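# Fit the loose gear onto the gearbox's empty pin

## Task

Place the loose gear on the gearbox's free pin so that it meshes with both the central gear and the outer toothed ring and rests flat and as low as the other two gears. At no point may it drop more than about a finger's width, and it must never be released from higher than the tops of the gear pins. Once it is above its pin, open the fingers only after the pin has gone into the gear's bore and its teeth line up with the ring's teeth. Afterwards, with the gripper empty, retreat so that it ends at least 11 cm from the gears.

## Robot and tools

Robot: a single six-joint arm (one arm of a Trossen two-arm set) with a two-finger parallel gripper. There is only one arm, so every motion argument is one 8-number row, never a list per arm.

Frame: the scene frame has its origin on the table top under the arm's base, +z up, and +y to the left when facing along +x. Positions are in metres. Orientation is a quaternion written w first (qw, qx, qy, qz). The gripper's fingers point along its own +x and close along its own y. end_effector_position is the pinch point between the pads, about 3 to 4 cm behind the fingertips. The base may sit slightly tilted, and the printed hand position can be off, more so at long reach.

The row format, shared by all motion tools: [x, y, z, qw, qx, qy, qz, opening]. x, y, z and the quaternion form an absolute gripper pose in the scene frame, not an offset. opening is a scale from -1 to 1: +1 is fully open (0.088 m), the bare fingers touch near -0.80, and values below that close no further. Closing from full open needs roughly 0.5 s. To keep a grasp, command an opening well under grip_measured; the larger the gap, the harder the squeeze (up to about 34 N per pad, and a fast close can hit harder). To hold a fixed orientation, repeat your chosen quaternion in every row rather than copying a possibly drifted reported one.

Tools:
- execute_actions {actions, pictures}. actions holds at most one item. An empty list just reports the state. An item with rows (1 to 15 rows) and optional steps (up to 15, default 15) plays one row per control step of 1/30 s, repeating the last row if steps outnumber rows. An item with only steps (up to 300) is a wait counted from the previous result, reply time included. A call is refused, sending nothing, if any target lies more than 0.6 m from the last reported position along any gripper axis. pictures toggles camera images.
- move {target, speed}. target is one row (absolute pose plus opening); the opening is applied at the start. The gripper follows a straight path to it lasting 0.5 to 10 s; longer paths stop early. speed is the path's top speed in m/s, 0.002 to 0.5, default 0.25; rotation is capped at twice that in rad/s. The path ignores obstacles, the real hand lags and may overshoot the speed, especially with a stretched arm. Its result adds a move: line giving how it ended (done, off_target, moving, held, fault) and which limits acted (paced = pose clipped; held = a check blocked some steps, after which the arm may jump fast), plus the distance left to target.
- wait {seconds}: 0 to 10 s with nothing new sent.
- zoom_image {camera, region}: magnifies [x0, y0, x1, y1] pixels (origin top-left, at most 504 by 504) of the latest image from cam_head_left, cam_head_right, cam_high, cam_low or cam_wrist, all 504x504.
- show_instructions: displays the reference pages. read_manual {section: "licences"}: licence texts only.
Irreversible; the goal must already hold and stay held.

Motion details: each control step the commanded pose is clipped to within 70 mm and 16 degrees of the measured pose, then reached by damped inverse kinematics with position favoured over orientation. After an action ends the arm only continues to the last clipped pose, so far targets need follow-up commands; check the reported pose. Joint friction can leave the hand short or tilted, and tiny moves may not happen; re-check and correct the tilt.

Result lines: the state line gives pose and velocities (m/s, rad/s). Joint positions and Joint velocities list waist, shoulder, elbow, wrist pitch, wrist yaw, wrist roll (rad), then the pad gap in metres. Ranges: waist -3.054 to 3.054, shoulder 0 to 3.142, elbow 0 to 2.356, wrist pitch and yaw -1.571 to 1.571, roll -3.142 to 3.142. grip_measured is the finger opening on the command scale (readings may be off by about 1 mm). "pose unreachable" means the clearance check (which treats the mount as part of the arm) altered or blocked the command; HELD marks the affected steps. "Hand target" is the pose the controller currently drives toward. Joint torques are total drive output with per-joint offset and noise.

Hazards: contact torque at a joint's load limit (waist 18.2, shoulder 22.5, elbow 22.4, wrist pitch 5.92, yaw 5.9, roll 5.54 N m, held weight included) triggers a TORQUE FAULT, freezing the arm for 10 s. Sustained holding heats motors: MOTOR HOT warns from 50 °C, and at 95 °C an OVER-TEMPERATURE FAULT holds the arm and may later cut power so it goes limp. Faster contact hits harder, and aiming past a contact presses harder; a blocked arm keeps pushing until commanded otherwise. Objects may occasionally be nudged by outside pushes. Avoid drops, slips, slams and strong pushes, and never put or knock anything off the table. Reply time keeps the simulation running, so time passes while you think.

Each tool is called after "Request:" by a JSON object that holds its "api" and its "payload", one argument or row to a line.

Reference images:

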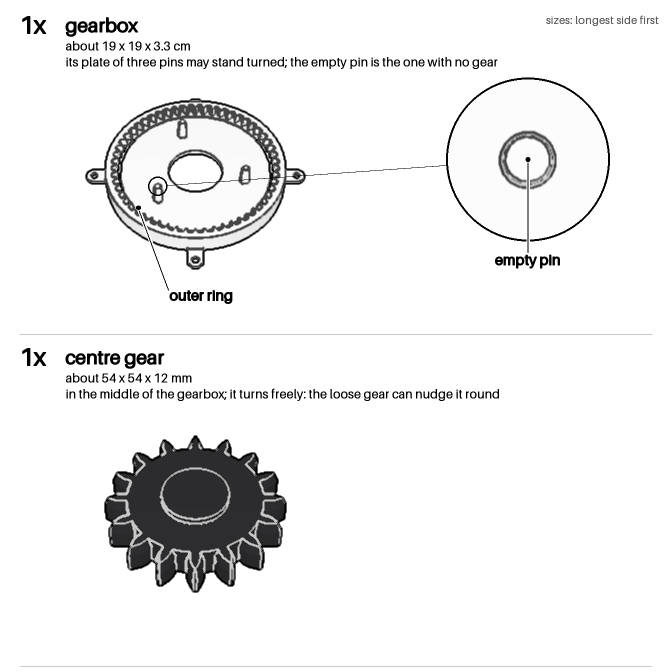

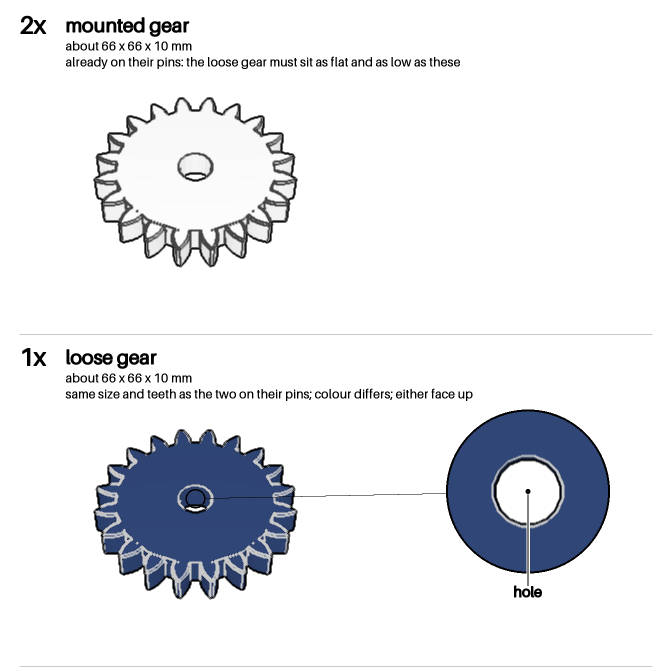

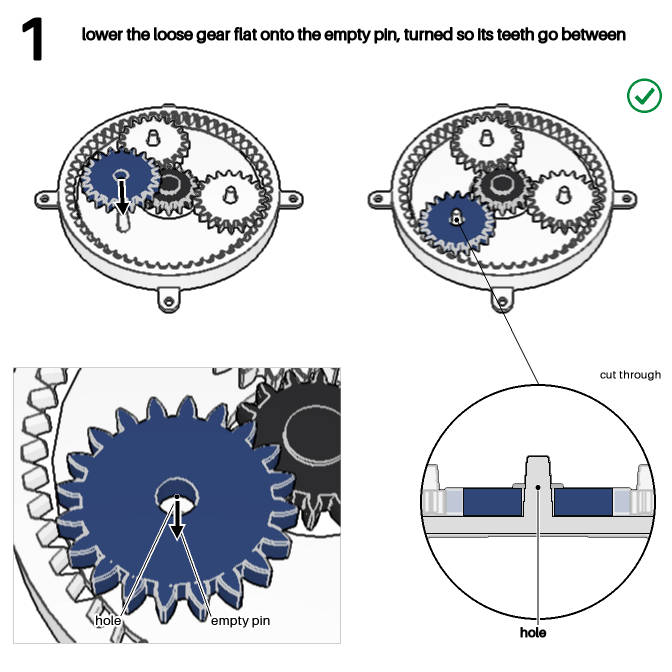

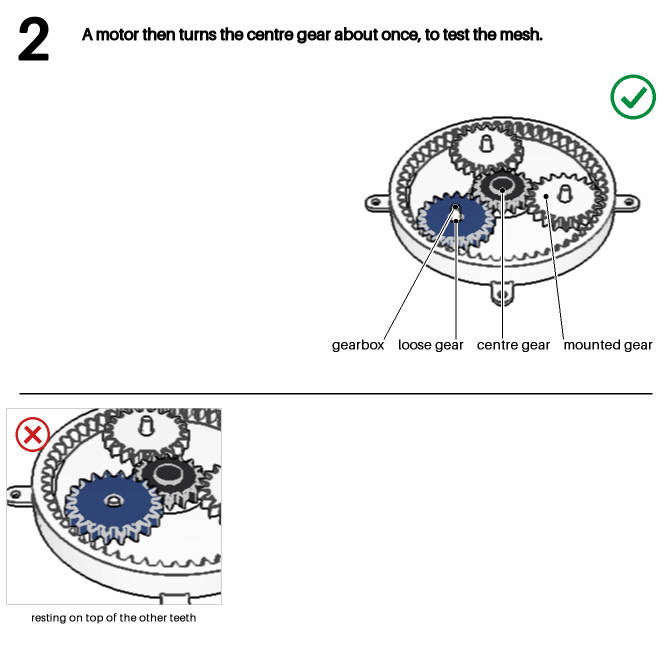

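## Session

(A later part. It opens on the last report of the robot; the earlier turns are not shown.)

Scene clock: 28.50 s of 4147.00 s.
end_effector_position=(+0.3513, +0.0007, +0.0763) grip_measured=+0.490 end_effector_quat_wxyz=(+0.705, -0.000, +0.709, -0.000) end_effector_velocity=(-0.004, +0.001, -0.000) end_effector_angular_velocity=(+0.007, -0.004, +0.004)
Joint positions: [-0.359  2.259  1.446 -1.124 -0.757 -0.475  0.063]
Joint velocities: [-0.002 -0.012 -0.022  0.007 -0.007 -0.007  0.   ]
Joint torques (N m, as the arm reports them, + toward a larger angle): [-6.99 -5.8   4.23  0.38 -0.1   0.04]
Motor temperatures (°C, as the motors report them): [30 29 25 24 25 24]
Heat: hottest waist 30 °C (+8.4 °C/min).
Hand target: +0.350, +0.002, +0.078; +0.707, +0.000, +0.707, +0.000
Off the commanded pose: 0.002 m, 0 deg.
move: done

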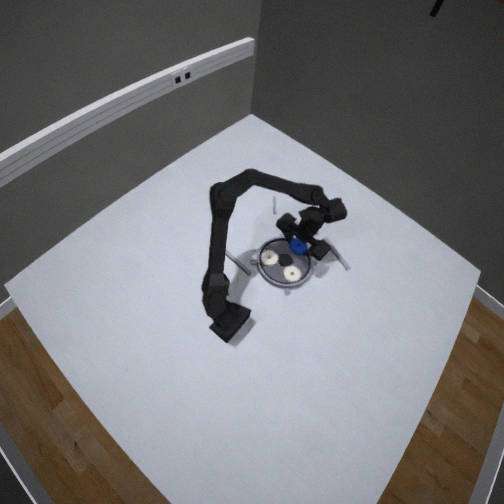

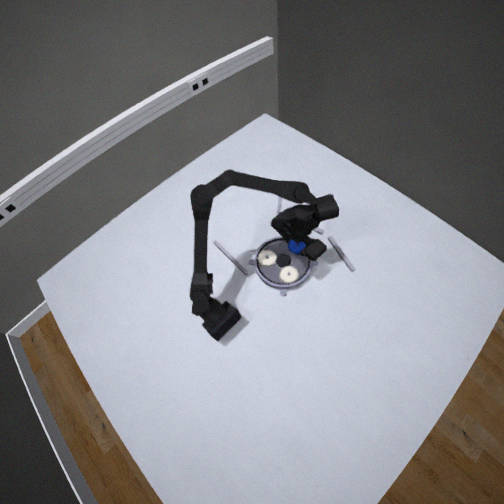

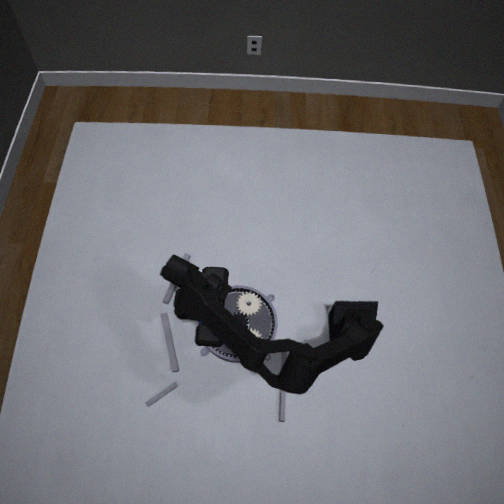

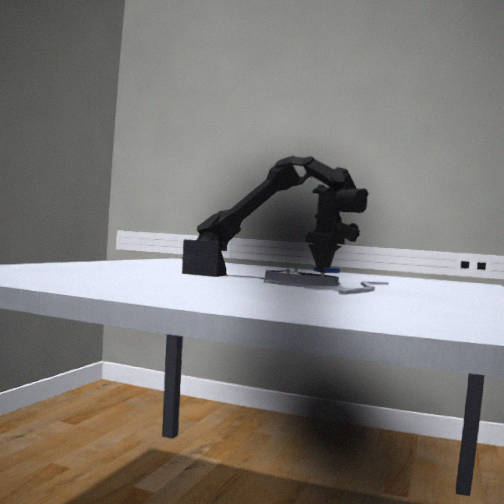

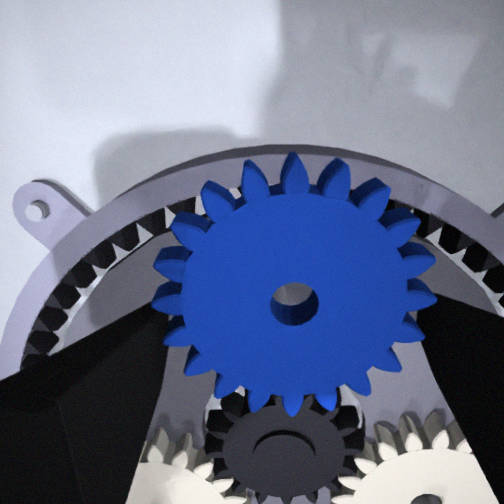

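Request:
{"api": "move", "payload": {
  "target": [0.349,0.002,0.06,0.707,0,0.707,0,0.2],
  "speed": 0.015
}}

Scene clock: 31.13 s of 4147.00 s.
end_effector_position=(+0.3503, -0.0017, +0.0735) grip_measured=+0.466 end_effector_quat_wxyz=(+0.715, -0.001, +0.699, -0.007) end_effector_velocity=(-0.003, +0.005, -0.001) end_effector_angular_velocity=(+0.024, +0.000, +0.001)
Joint positions: [-0.359  2.235  1.397 -1.057 -0.76  -0.437  0.062]
Joint velocities: [ 0.002 -0.007 -0.012 -0.007 -0.022 -0.007 -0.   ]
Joint torques (N m, as the arm reports them, + toward a larger angle): [-3.91 -3.5   3.59  1.49 -0.33  0.15]
Motor temperatures (°C, as the motors report them): [31 29 24 24 25 24]
Heat: hottest waist 31 °C (+9.6 °C/min).
Hand target: +0.349, +0.002, +0.060; +0.707, -0.000, +0.707, -0.000
Off the commanded pose: 0.014 m, 2 deg.
move: off_target

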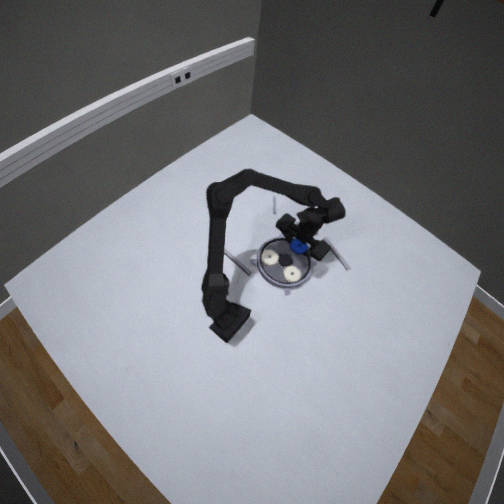

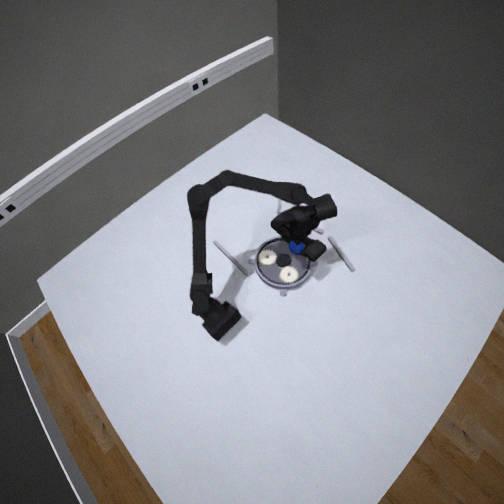

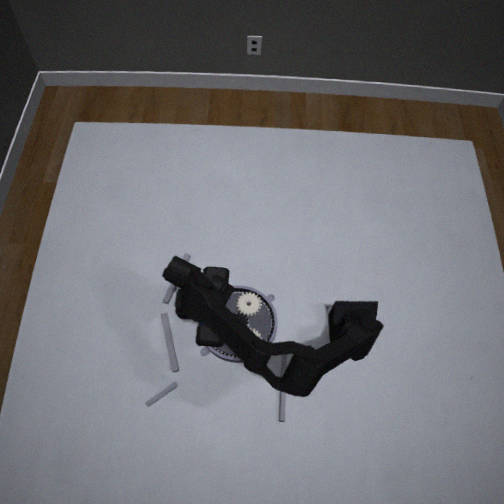

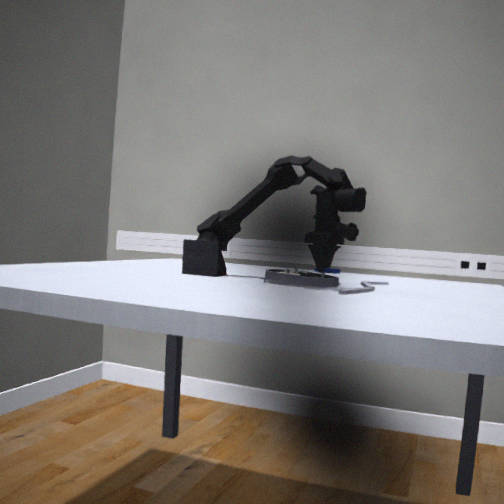

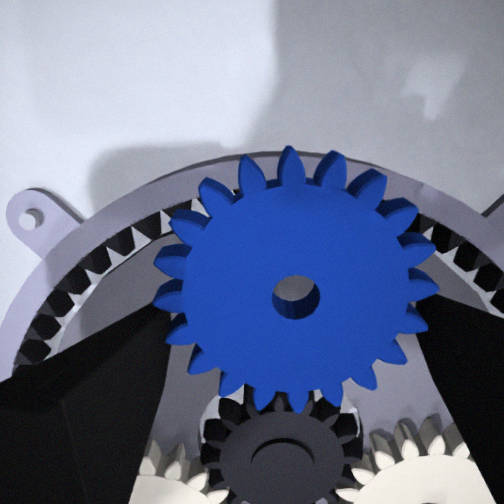

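Request:
{"api": "move", "payload": {
  "target": [0.343,0.003,0.078,0.707,0,0.707,0,0.2],
  "speed": 0.02
}}

Request:
{"api": "zoom_image", "payload": {
  "camera": "cam_wrist",
  "region": [240,254,350,354]
}}

Scene clock: 32.90 s of 4147.00 s.
end_effector_position=(+0.3424, +0.0008, +0.0755) grip_measured=+0.465 end_effector_quat_wxyz=(+0.706, +0.005, +0.708, -0.002) end_effector_velocity=(-0.003, -0.000, +0.000) end_effector_angular_velocity=(+0.001, +0.016, -0.009)
Joint positions: [-0.367  2.233  1.396 -1.105 -0.76  -0.475  0.062]
Joint velocities: [-0.002  0.002  0.002 -0.022  0.007 -0.007  0.   ]
Joint torques (N m, as the arm reports them, + toward a larger angle): [-6.51 -5.48  5.69 -0.01  0.05 -0.12]
Motor temperatures (°C, as the motors report them): [31 29 24 24 25 24]
Heat: hottest waist 31 °C (+9.1 °C/min).
Hand target: +0.343, +0.003, +0.078; +0.707, -0.000, +0.707, +0.000
Off the commanded pose: 0.003 m, 1 deg.
move: done

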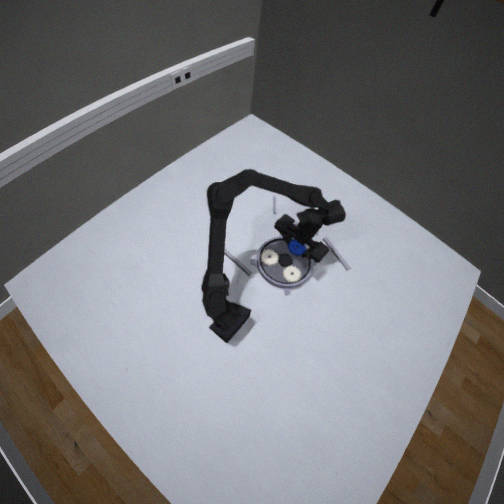

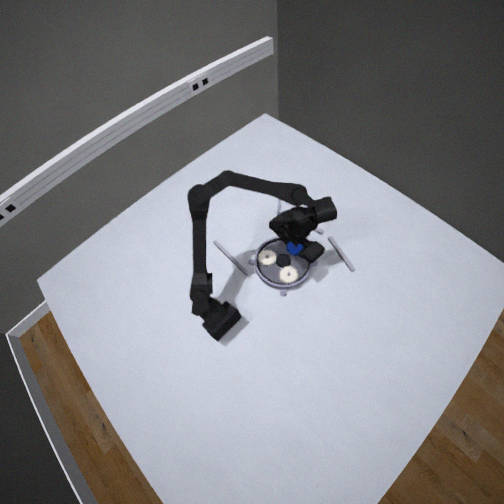

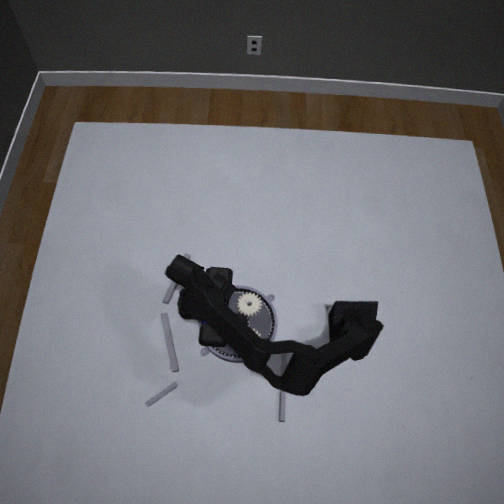

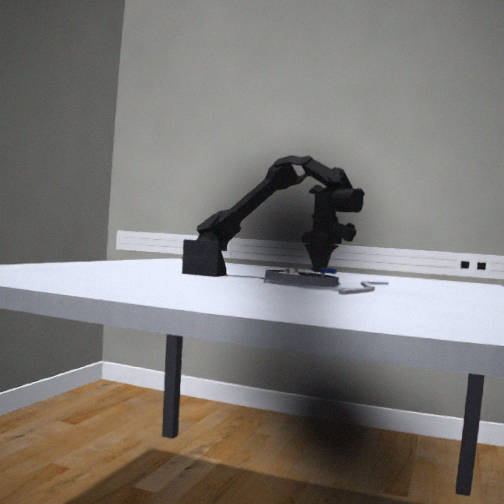

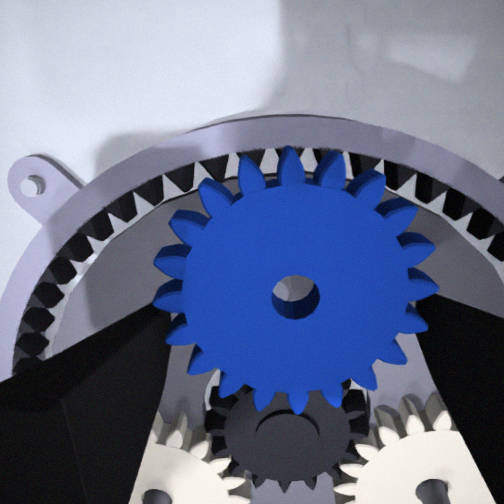

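Region (240, 254, 350, 354) of cam_wrist's 504x504 image, scaled by 4.582, with more detail than that image has; it fills the top 458 rows of this view, and the rest is white.

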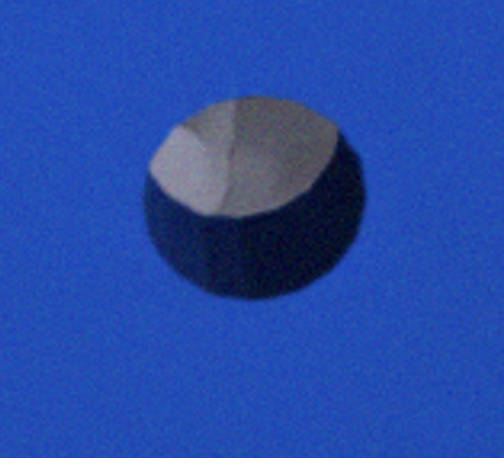

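Pin top is to the left (+y) by ~4 mm.

Request:
{"api": "move", "payload": {
  "target": [0.342,0.008,0.078,0.707,0,0.707,0,0.2],
  "speed": 0.02
}}

Request:
{"api": "zoom_image", "payload": {
  "camera": "cam_wrist",
  "region": [240,254,350,354]
}}

Scene clock: 34.57 s of 4147.00 s.
end_effector_position=(+0.3429, +0.0054, +0.0765) grip_measured=+0.465 end_effector_quat_wxyz=(+0.706, -0.001, +0.708, -0.000) end_effector_velocity=(+0.002, +0.002, +0.001) end_effector_angular_velocity=(+0.002, -0.009, +0.017)
Joint positions: [-0.359  2.22   1.396 -1.109 -0.758 -0.473  0.062]
Joint velocities: [ 0.002 -0.007 -0.002  0.007 -0.007 -0.007  0.   ]
Joint torques (N m, as the arm reports them, + toward a larger angle): [-6.53 -5.64  4.5   0.14 -0.06  0.11]
Motor temperatures (°C, as the motors report them): [31 30 25 24 25 24]
Heat: hottest waist 31 °C (+8.7 °C/min).
Hand target: +0.342, +0.008, +0.078; +0.707, +0.000, +0.707, -0.000
Off the commanded pose: 0.003 m, 0 deg.
move: done

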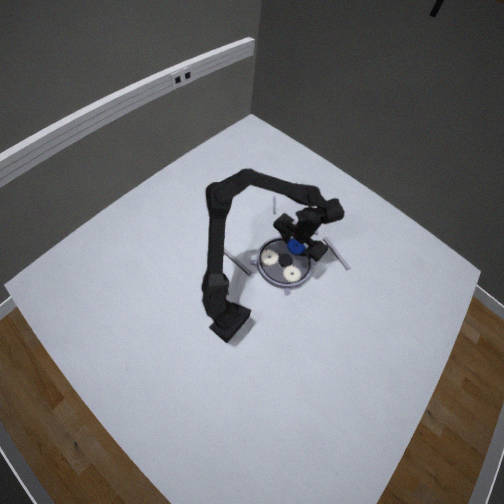

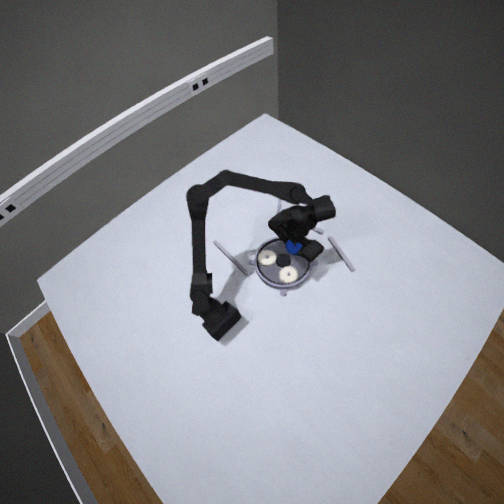

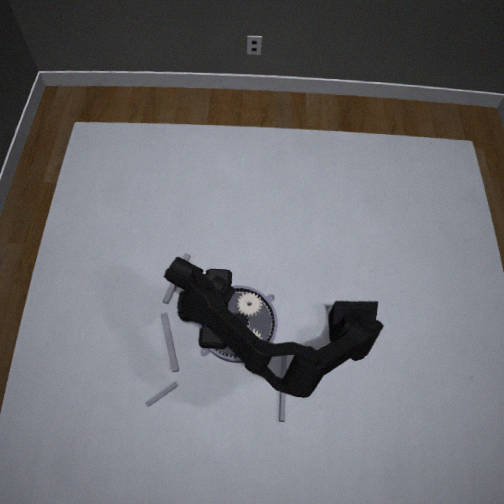

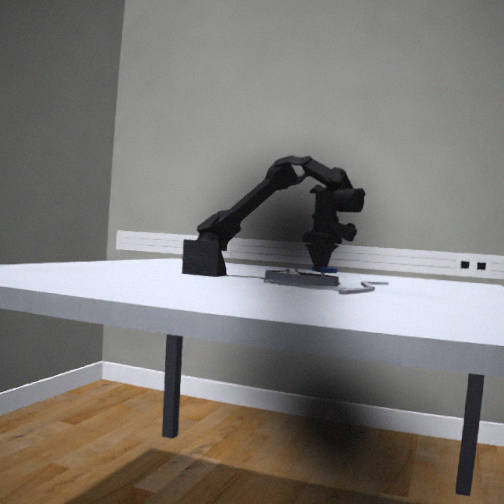

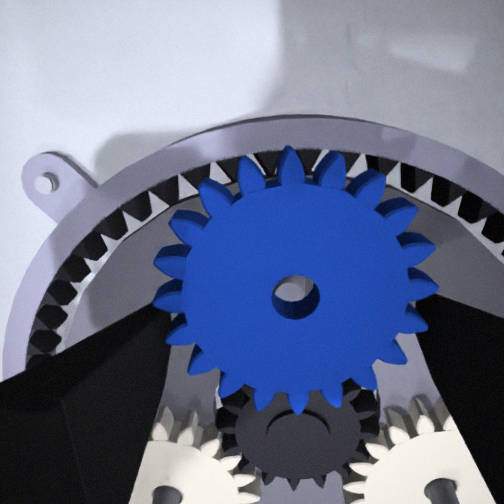

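Region (240, 254, 350, 354) of cam_wrist's 504x504 image, scaled by 4.582, with more detail than that image has; it fills the top 458 rows of this view, and the rest is white.

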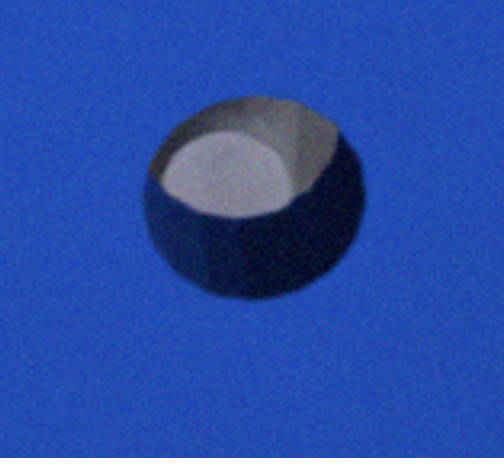

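Request:
{"api": "move", "payload": {
  "target": [0.342,0.009,0.062,0.707,0,0.707,0,0.2],
  "speed": 0.012
}}

Scene clock: 36.63 s of 4147.00 s.
end_effector_position=(+0.3442, +0.0044, +0.0736) grip_measured=+0.465 end_effector_quat_wxyz=(+0.715, -0.001, +0.699, -0.006) end_effector_velocity=(+0.001, +0.002, +0.002) end_effector_angular_velocity=(+0.003, -0.013, -0.000)
Joint positions: [-0.355  2.202  1.361 -1.049 -0.763 -0.432  0.062]
Joint velocities: [-0.002 -0.012 -0.007  0.007 -0.007  0.007  0.   ]
Joint torques (N m, as the arm reports them, + toward a larger angle): [-4.   -3.8   3.58  1.04 -0.28  0.11]
Motor temperatures (°C, as the motors report them): [31 30 24 24 25 24]
Heat: hottest waist 31 °C (+8.2 °C/min).
Hand target: +0.342, +0.009, +0.062; +0.707, -0.000, +0.707, -0.000
Off the commanded pose: 0.013 m, 2 deg.
move: off_target

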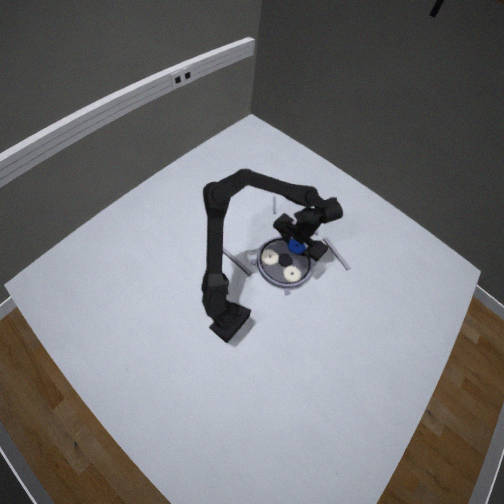

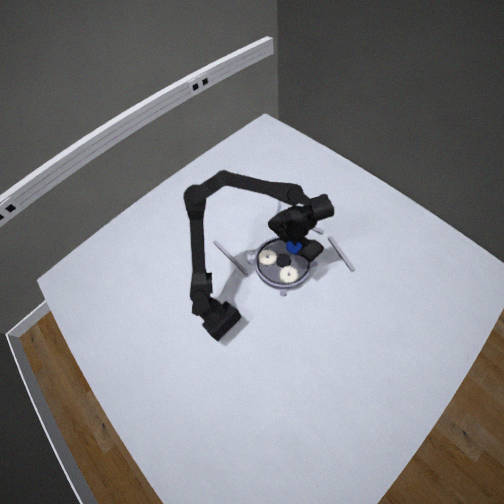

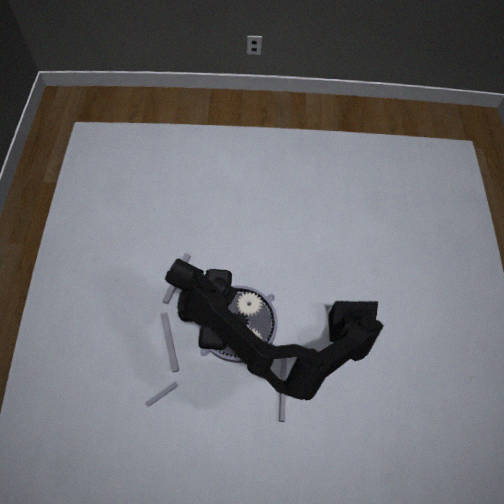

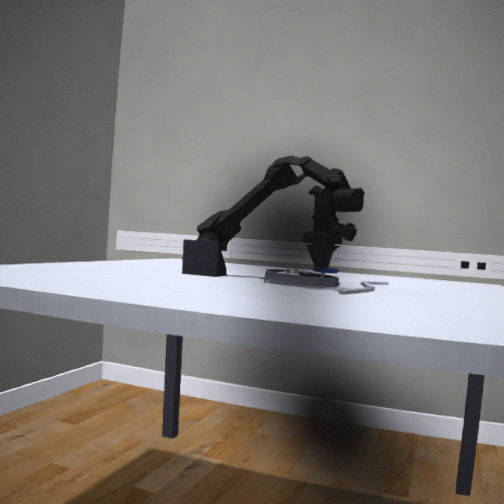

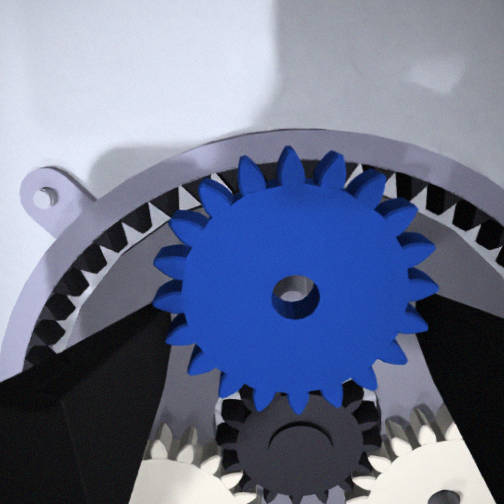

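Pin still toward -x. Slide with light pressure.

Request:
{"api": "move", "payload": {
  "target": [0.337,0.008,0.070,0.707,0,0.707,0,0.2],
  "speed": 0.008
}}

Scene clock: 39.27 s of 4147.00 s.
end_effector_position=(+0.3420, +0.0057, +0.0744) grip_measured=+0.465 end_effector_quat_wxyz=(+0.713, -0.002, +0.701, -0.001) end_effector_velocity=(-0.003, +0.001, -0.000) end_effector_angular_velocity=(+0.010, +0.003, +0.012)
Joint positions: [-0.357  2.2    1.359 -1.063 -0.765 -0.452  0.062]
Joint velocities: [-0.002 -0.002 -0.007 -0.007 -0.007 -0.022 -0.   ]
Joint torques (N m, as the arm reports them, + toward a larger angle): [-5.68 -4.8   3.29 -0.06  0.02 -0.09]
Motor temperatures (°C, as the motors report them): [31 30 24 24 25 24]
Heat: hottest waist 31 °C (+7.6 °C/min).
Hand target: +0.337, +0.008, +0.070; +0.707, +0.000, +0.707, -0.000
Off the commanded pose: 0.007 m, 1 deg.
move: done

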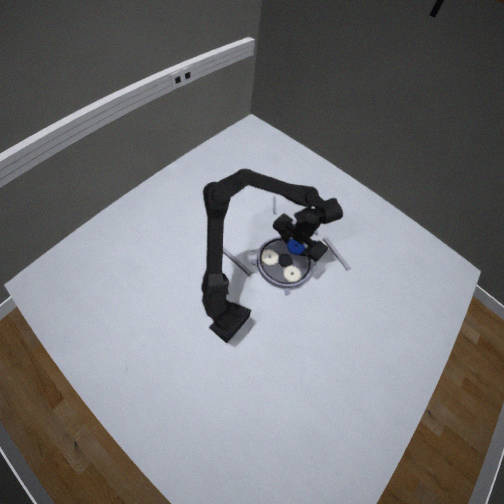

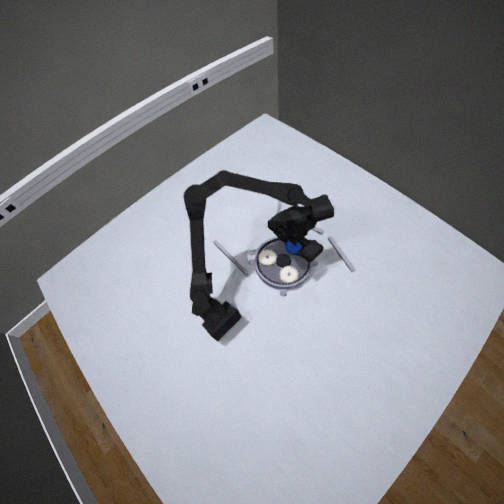

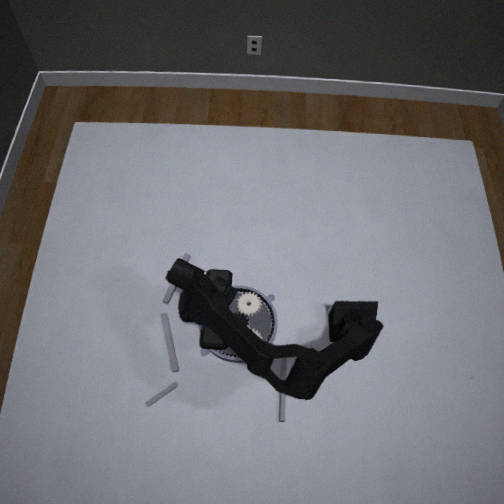

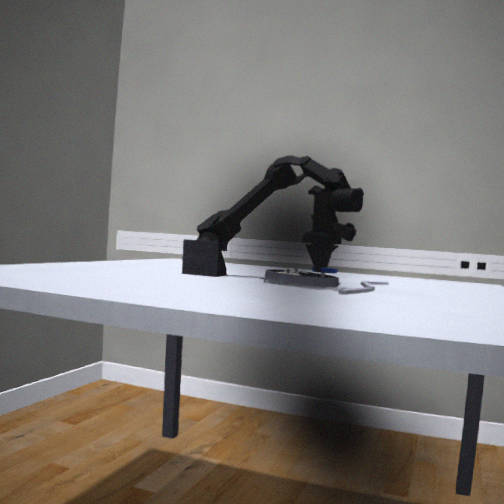

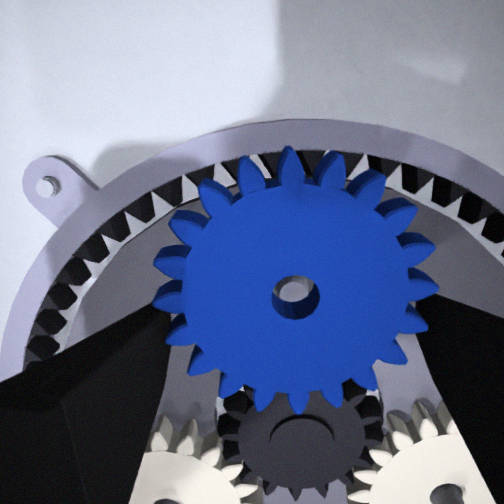

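Request:
{"api": "move", "payload": {
  "target": [0.335,0.008,0.064,0.707,0,0.707,0,0.2],
  "speed": 0.008
}}

Scene clock: 41.57 s of 4147.00 s.
end_effector_position=(+0.3409, +0.0053, +0.0734) grip_measured=+0.466 end_effector_quat_wxyz=(+0.717, -0.005, +0.697, -0.000) end_effector_velocity=(-0.001, +0.005, -0.000) end_effector_angular_velocity=(+0.022, -0.003, +0.005)
Joint positions: [-0.358  2.188  1.338 -1.037 -0.768 -0.447  0.062]
Joint velocities: [ 0.002 -0.007 -0.007 -0.007 -0.022 -0.007 -0.002]
Joint torques (N m, as the arm reports them, + toward a larger angle): [-4.66 -4.13  2.84  0.24 -0.01  0.12]
Motor temperatures (°C, as the motors report them): [31 30 24 24 25 24]
Heat: hottest waist 31 °C (+7.2 °C/min).
Hand target: +0.335, +0.008, +0.064; +0.707, -0.000, +0.707, +0.000
Off the commanded pose: 0.011 m, 2 deg.
move: off_target

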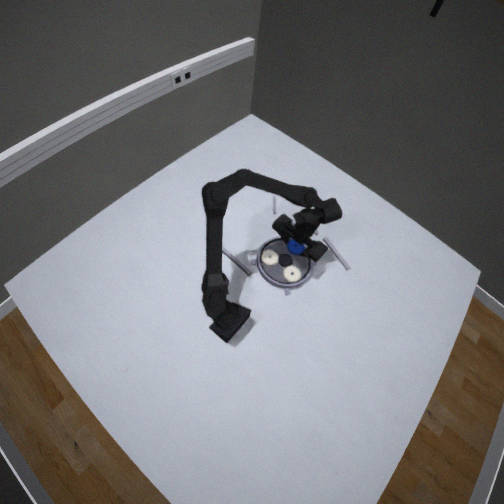

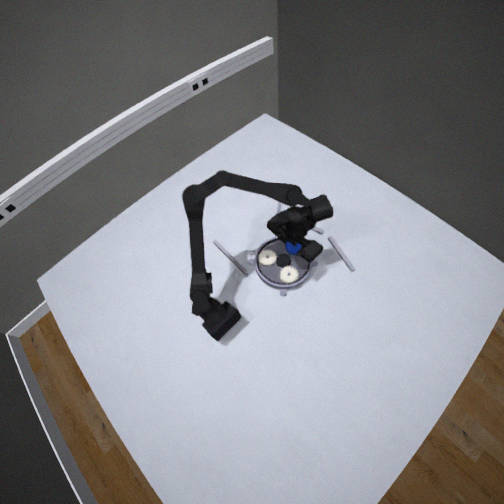

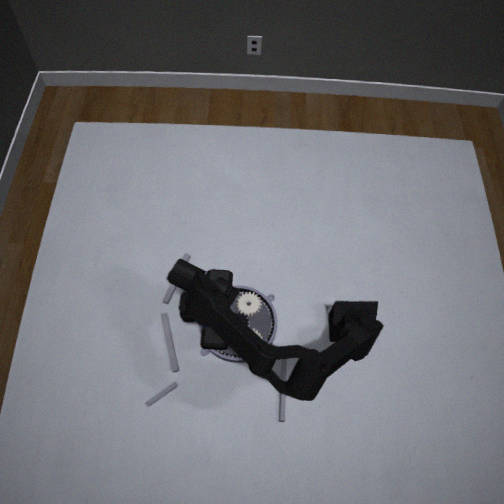

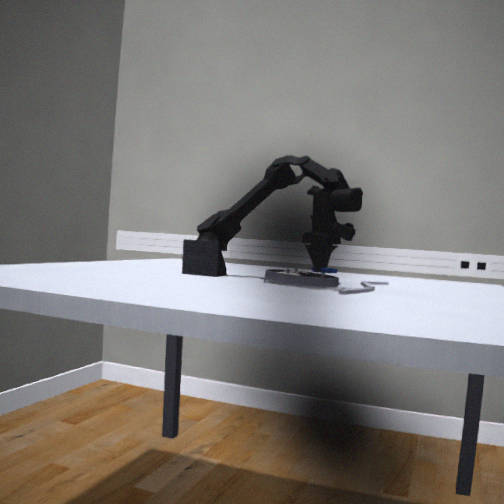

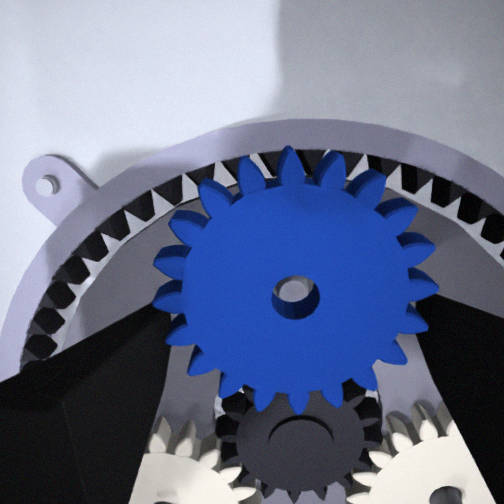

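Stuck by friction. Lift, shift, descend.

Request:
{"api": "move", "payload": {
  "target": [0.337,0.008,0.079,0.707,0,0.707,0,0.2],
  "speed": 0.02
}}

Request:
{"api": "move", "payload": {
  "target": [0.336,0.008,0.060,0.707,0,0.707,0,0.2],
  "speed": 0.012
}}

Scene clock: 43.50 s of 4147.00 s.
end_effector_position=(+0.3350, +0.0098, +0.0769) grip_measured=+0.465 end_effector_quat_wxyz=(+0.706, +0.001, +0.709, +0.000) end_effector_velocity=(-0.001, +0.002, +0.001) end_effector_angular_velocity=(+0.012, +0.006, -0.006)
Joint positions: [-0.359  2.188  1.356 -1.104 -0.759 -0.474  0.062]
Joint velocities: [-0.002  0.002  0.007 -0.022 -0.007 -0.007  0.001]
Joint torques (N m, as the arm reports them, + toward a larger angle): [-6.93 -3.94  6.72  0.05  0.03 -0.11]
Motor temperatures (°C, as the motors report them): [31 30 24 24 25 24]
Heat: hottest waist 31 °C (+6.9 °C/min).
Hand target: +0.337, +0.008, +0.079; +0.707, +0.000, +0.707, -0.000
Off the commanded pose: 0.003 m, 0 deg.
move: done

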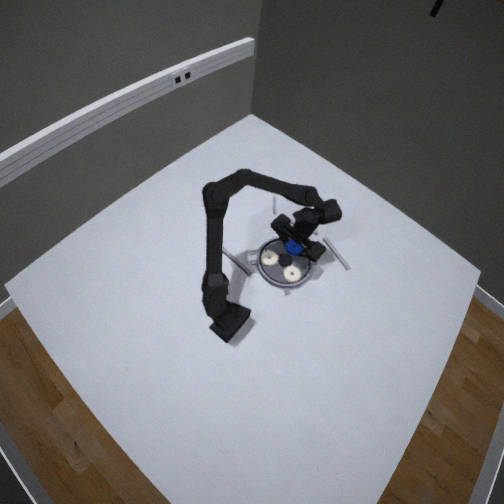

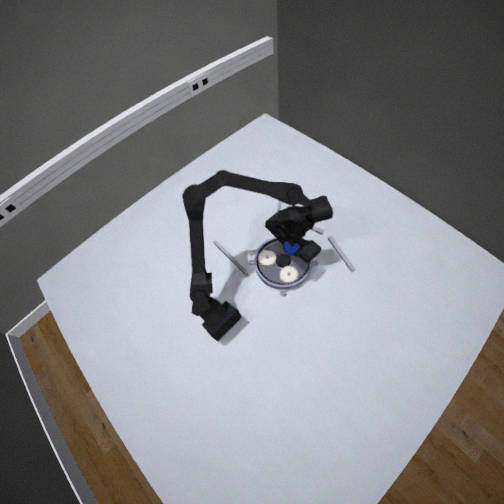

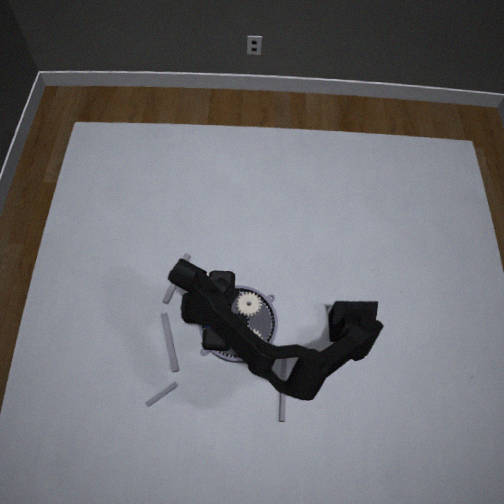

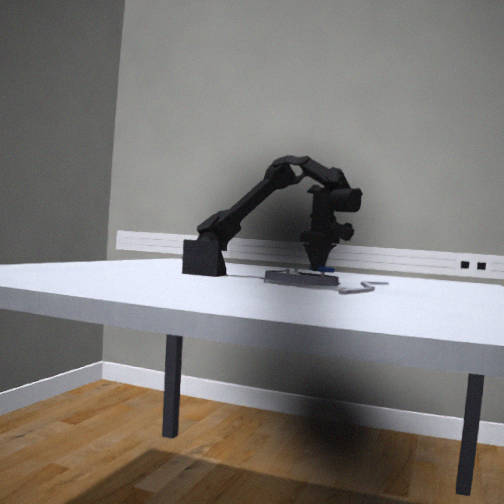

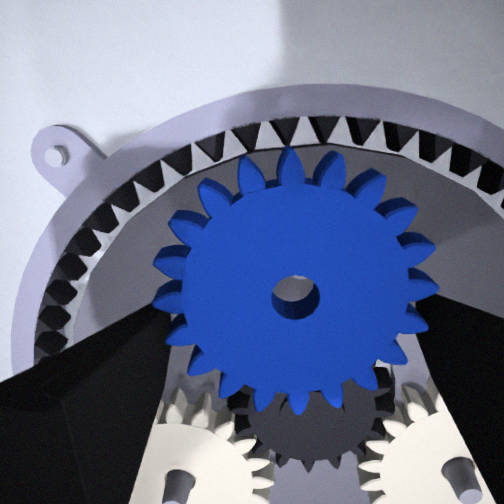

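Scene clock: 45.13 s of 4147.00 s.
end_effector_position=(+0.3379, +0.0050, +0.0728) grip_measured=+0.466 end_effector_quat_wxyz=(+0.716, -0.000, +0.698, -0.006) end_effector_velocity=(-0.001, +0.004, +0.001) end_effector_angular_velocity=(+0.037, -0.013, -0.005)
Joint positions: [-0.358  2.183  1.327 -1.037 -0.763 -0.436  0.062]
Joint velocities: [-0.007 -0.002 -0.007 -0.007 -0.037 -0.007 -0.006]
Joint torques (N m, as the arm reports them, + toward a larger angle): [-3.82 -3.22  3.62  1.43 -0.21  0.1 ]
Motor temperatures (°C, as the motors report them): [31 30 24 25 25 24]
Heat: hottest waist 31 °C (+6.6 °C/min).
Hand target: +0.336, +0.008, +0.060; +0.707, -0.000, +0.707, -0.000
Off the commanded pose: 0.013 m, 2 deg.
move: off_target

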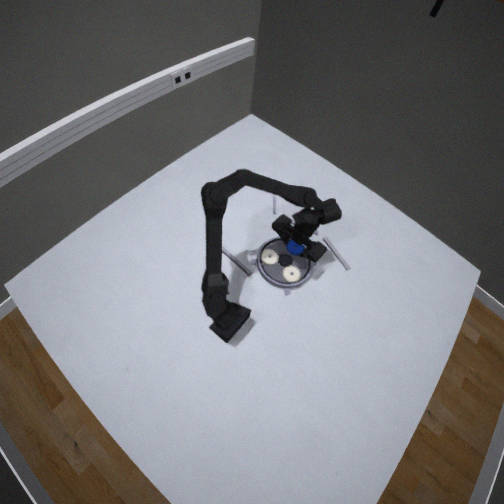

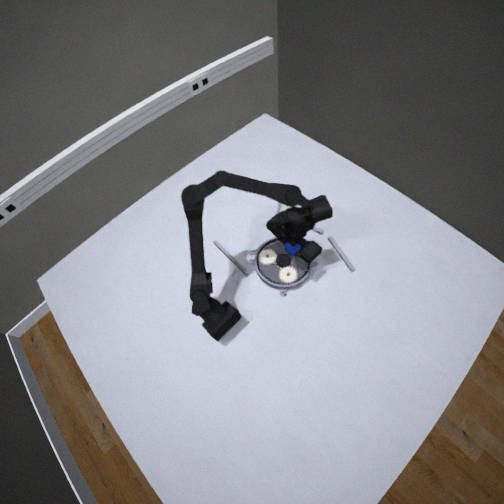

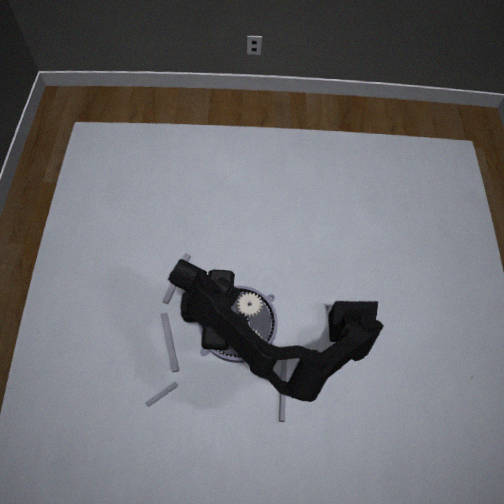

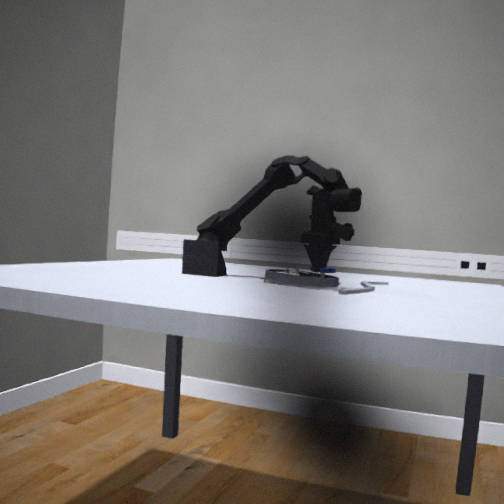

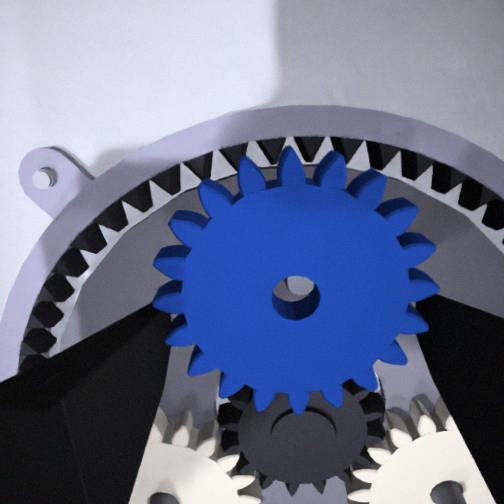

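Request:
{"api": "move", "payload": {
  "target": [0.341,0.005,0.079,0.707,0,0.707,0,0.2],
  "speed": 0.02
}}

Request:
{"api": "zoom_image", "payload": {
  "camera": "cam_wrist",
  "region": [240,254,350,354]
}}

Scene clock: 47.67 s of 4147.00 s.
end_effector_position=(+0.3391, +0.0073, +0.0770) grip_measured=+0.465 end_effector_quat_wxyz=(+0.706, +0.000, +0.709, +0.001) end_effector_velocity=(-0.003, +0.002, +0.003) end_effector_angular_velocity=(+0.017, +0.012, -0.005)
Joint positions: [-0.36   2.206  1.378 -1.108 -0.759 -0.476  0.062]
Joint velocities: [-0.007  0.002  0.007 -0.037 -0.007 -0.022  0.002]
Joint torques (N m, as the arm reports them, + toward a larger angle): [-7.06 -3.89  6.68  0.05  0.03 -0.08]
Motor temperatures (°C, as the motors report them): [32 30 24 24 25 24]
Heat: hottest waist 32 °C (+7.6 °C/min).
Hand target: +0.341, +0.005, +0.079; +0.707, +0.000, +0.707, +0.000
Off the commanded pose: 0.004 m, 0 deg.
move: done

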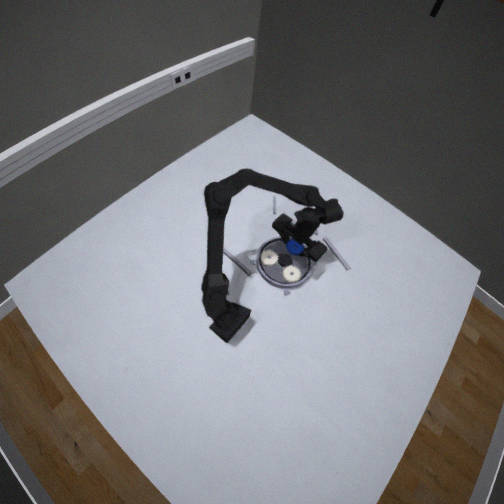

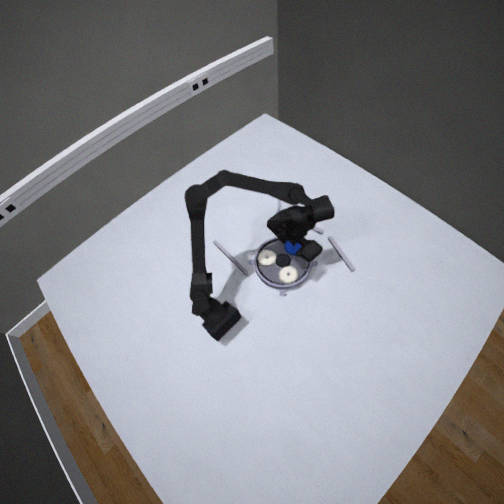

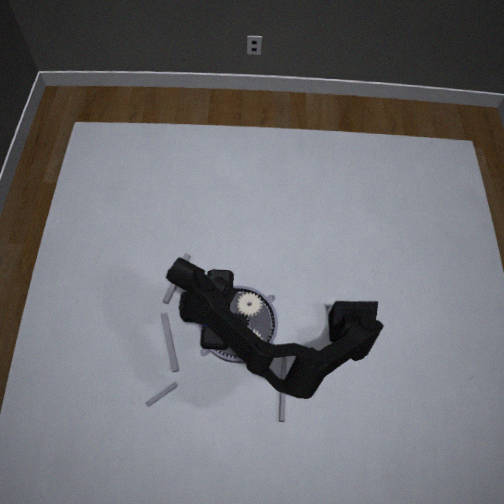

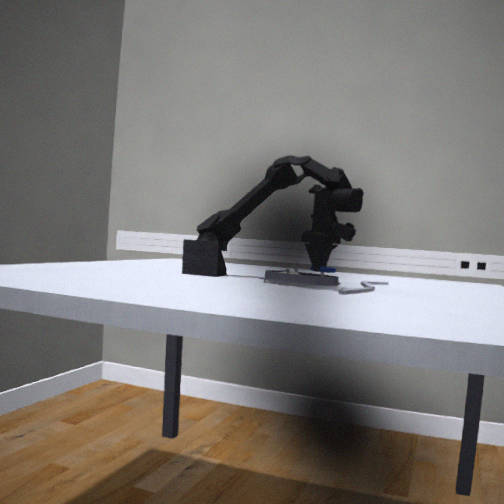

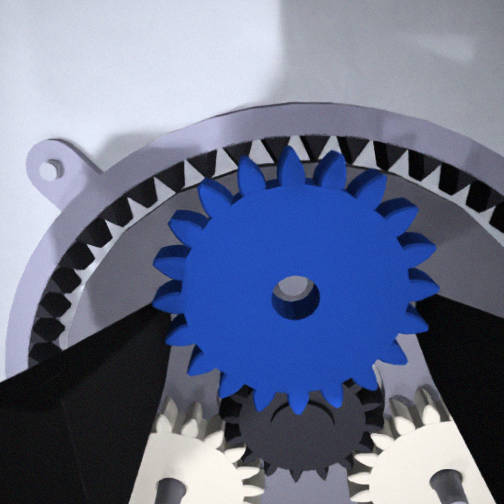

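Region (240, 254, 350, 354) of cam_wrist's 504x504 image, scaled by 4.582, with more detail than that image has; it fills the top 458 rows of this view, and the rest is white.

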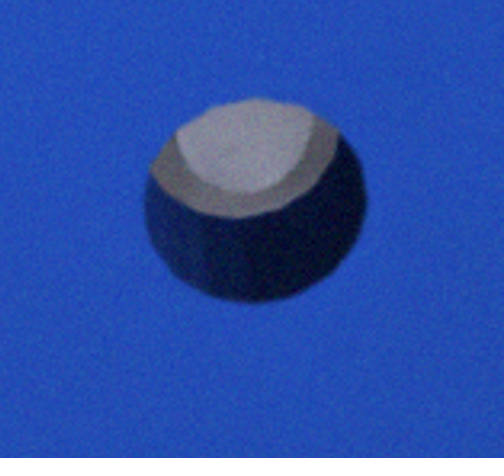

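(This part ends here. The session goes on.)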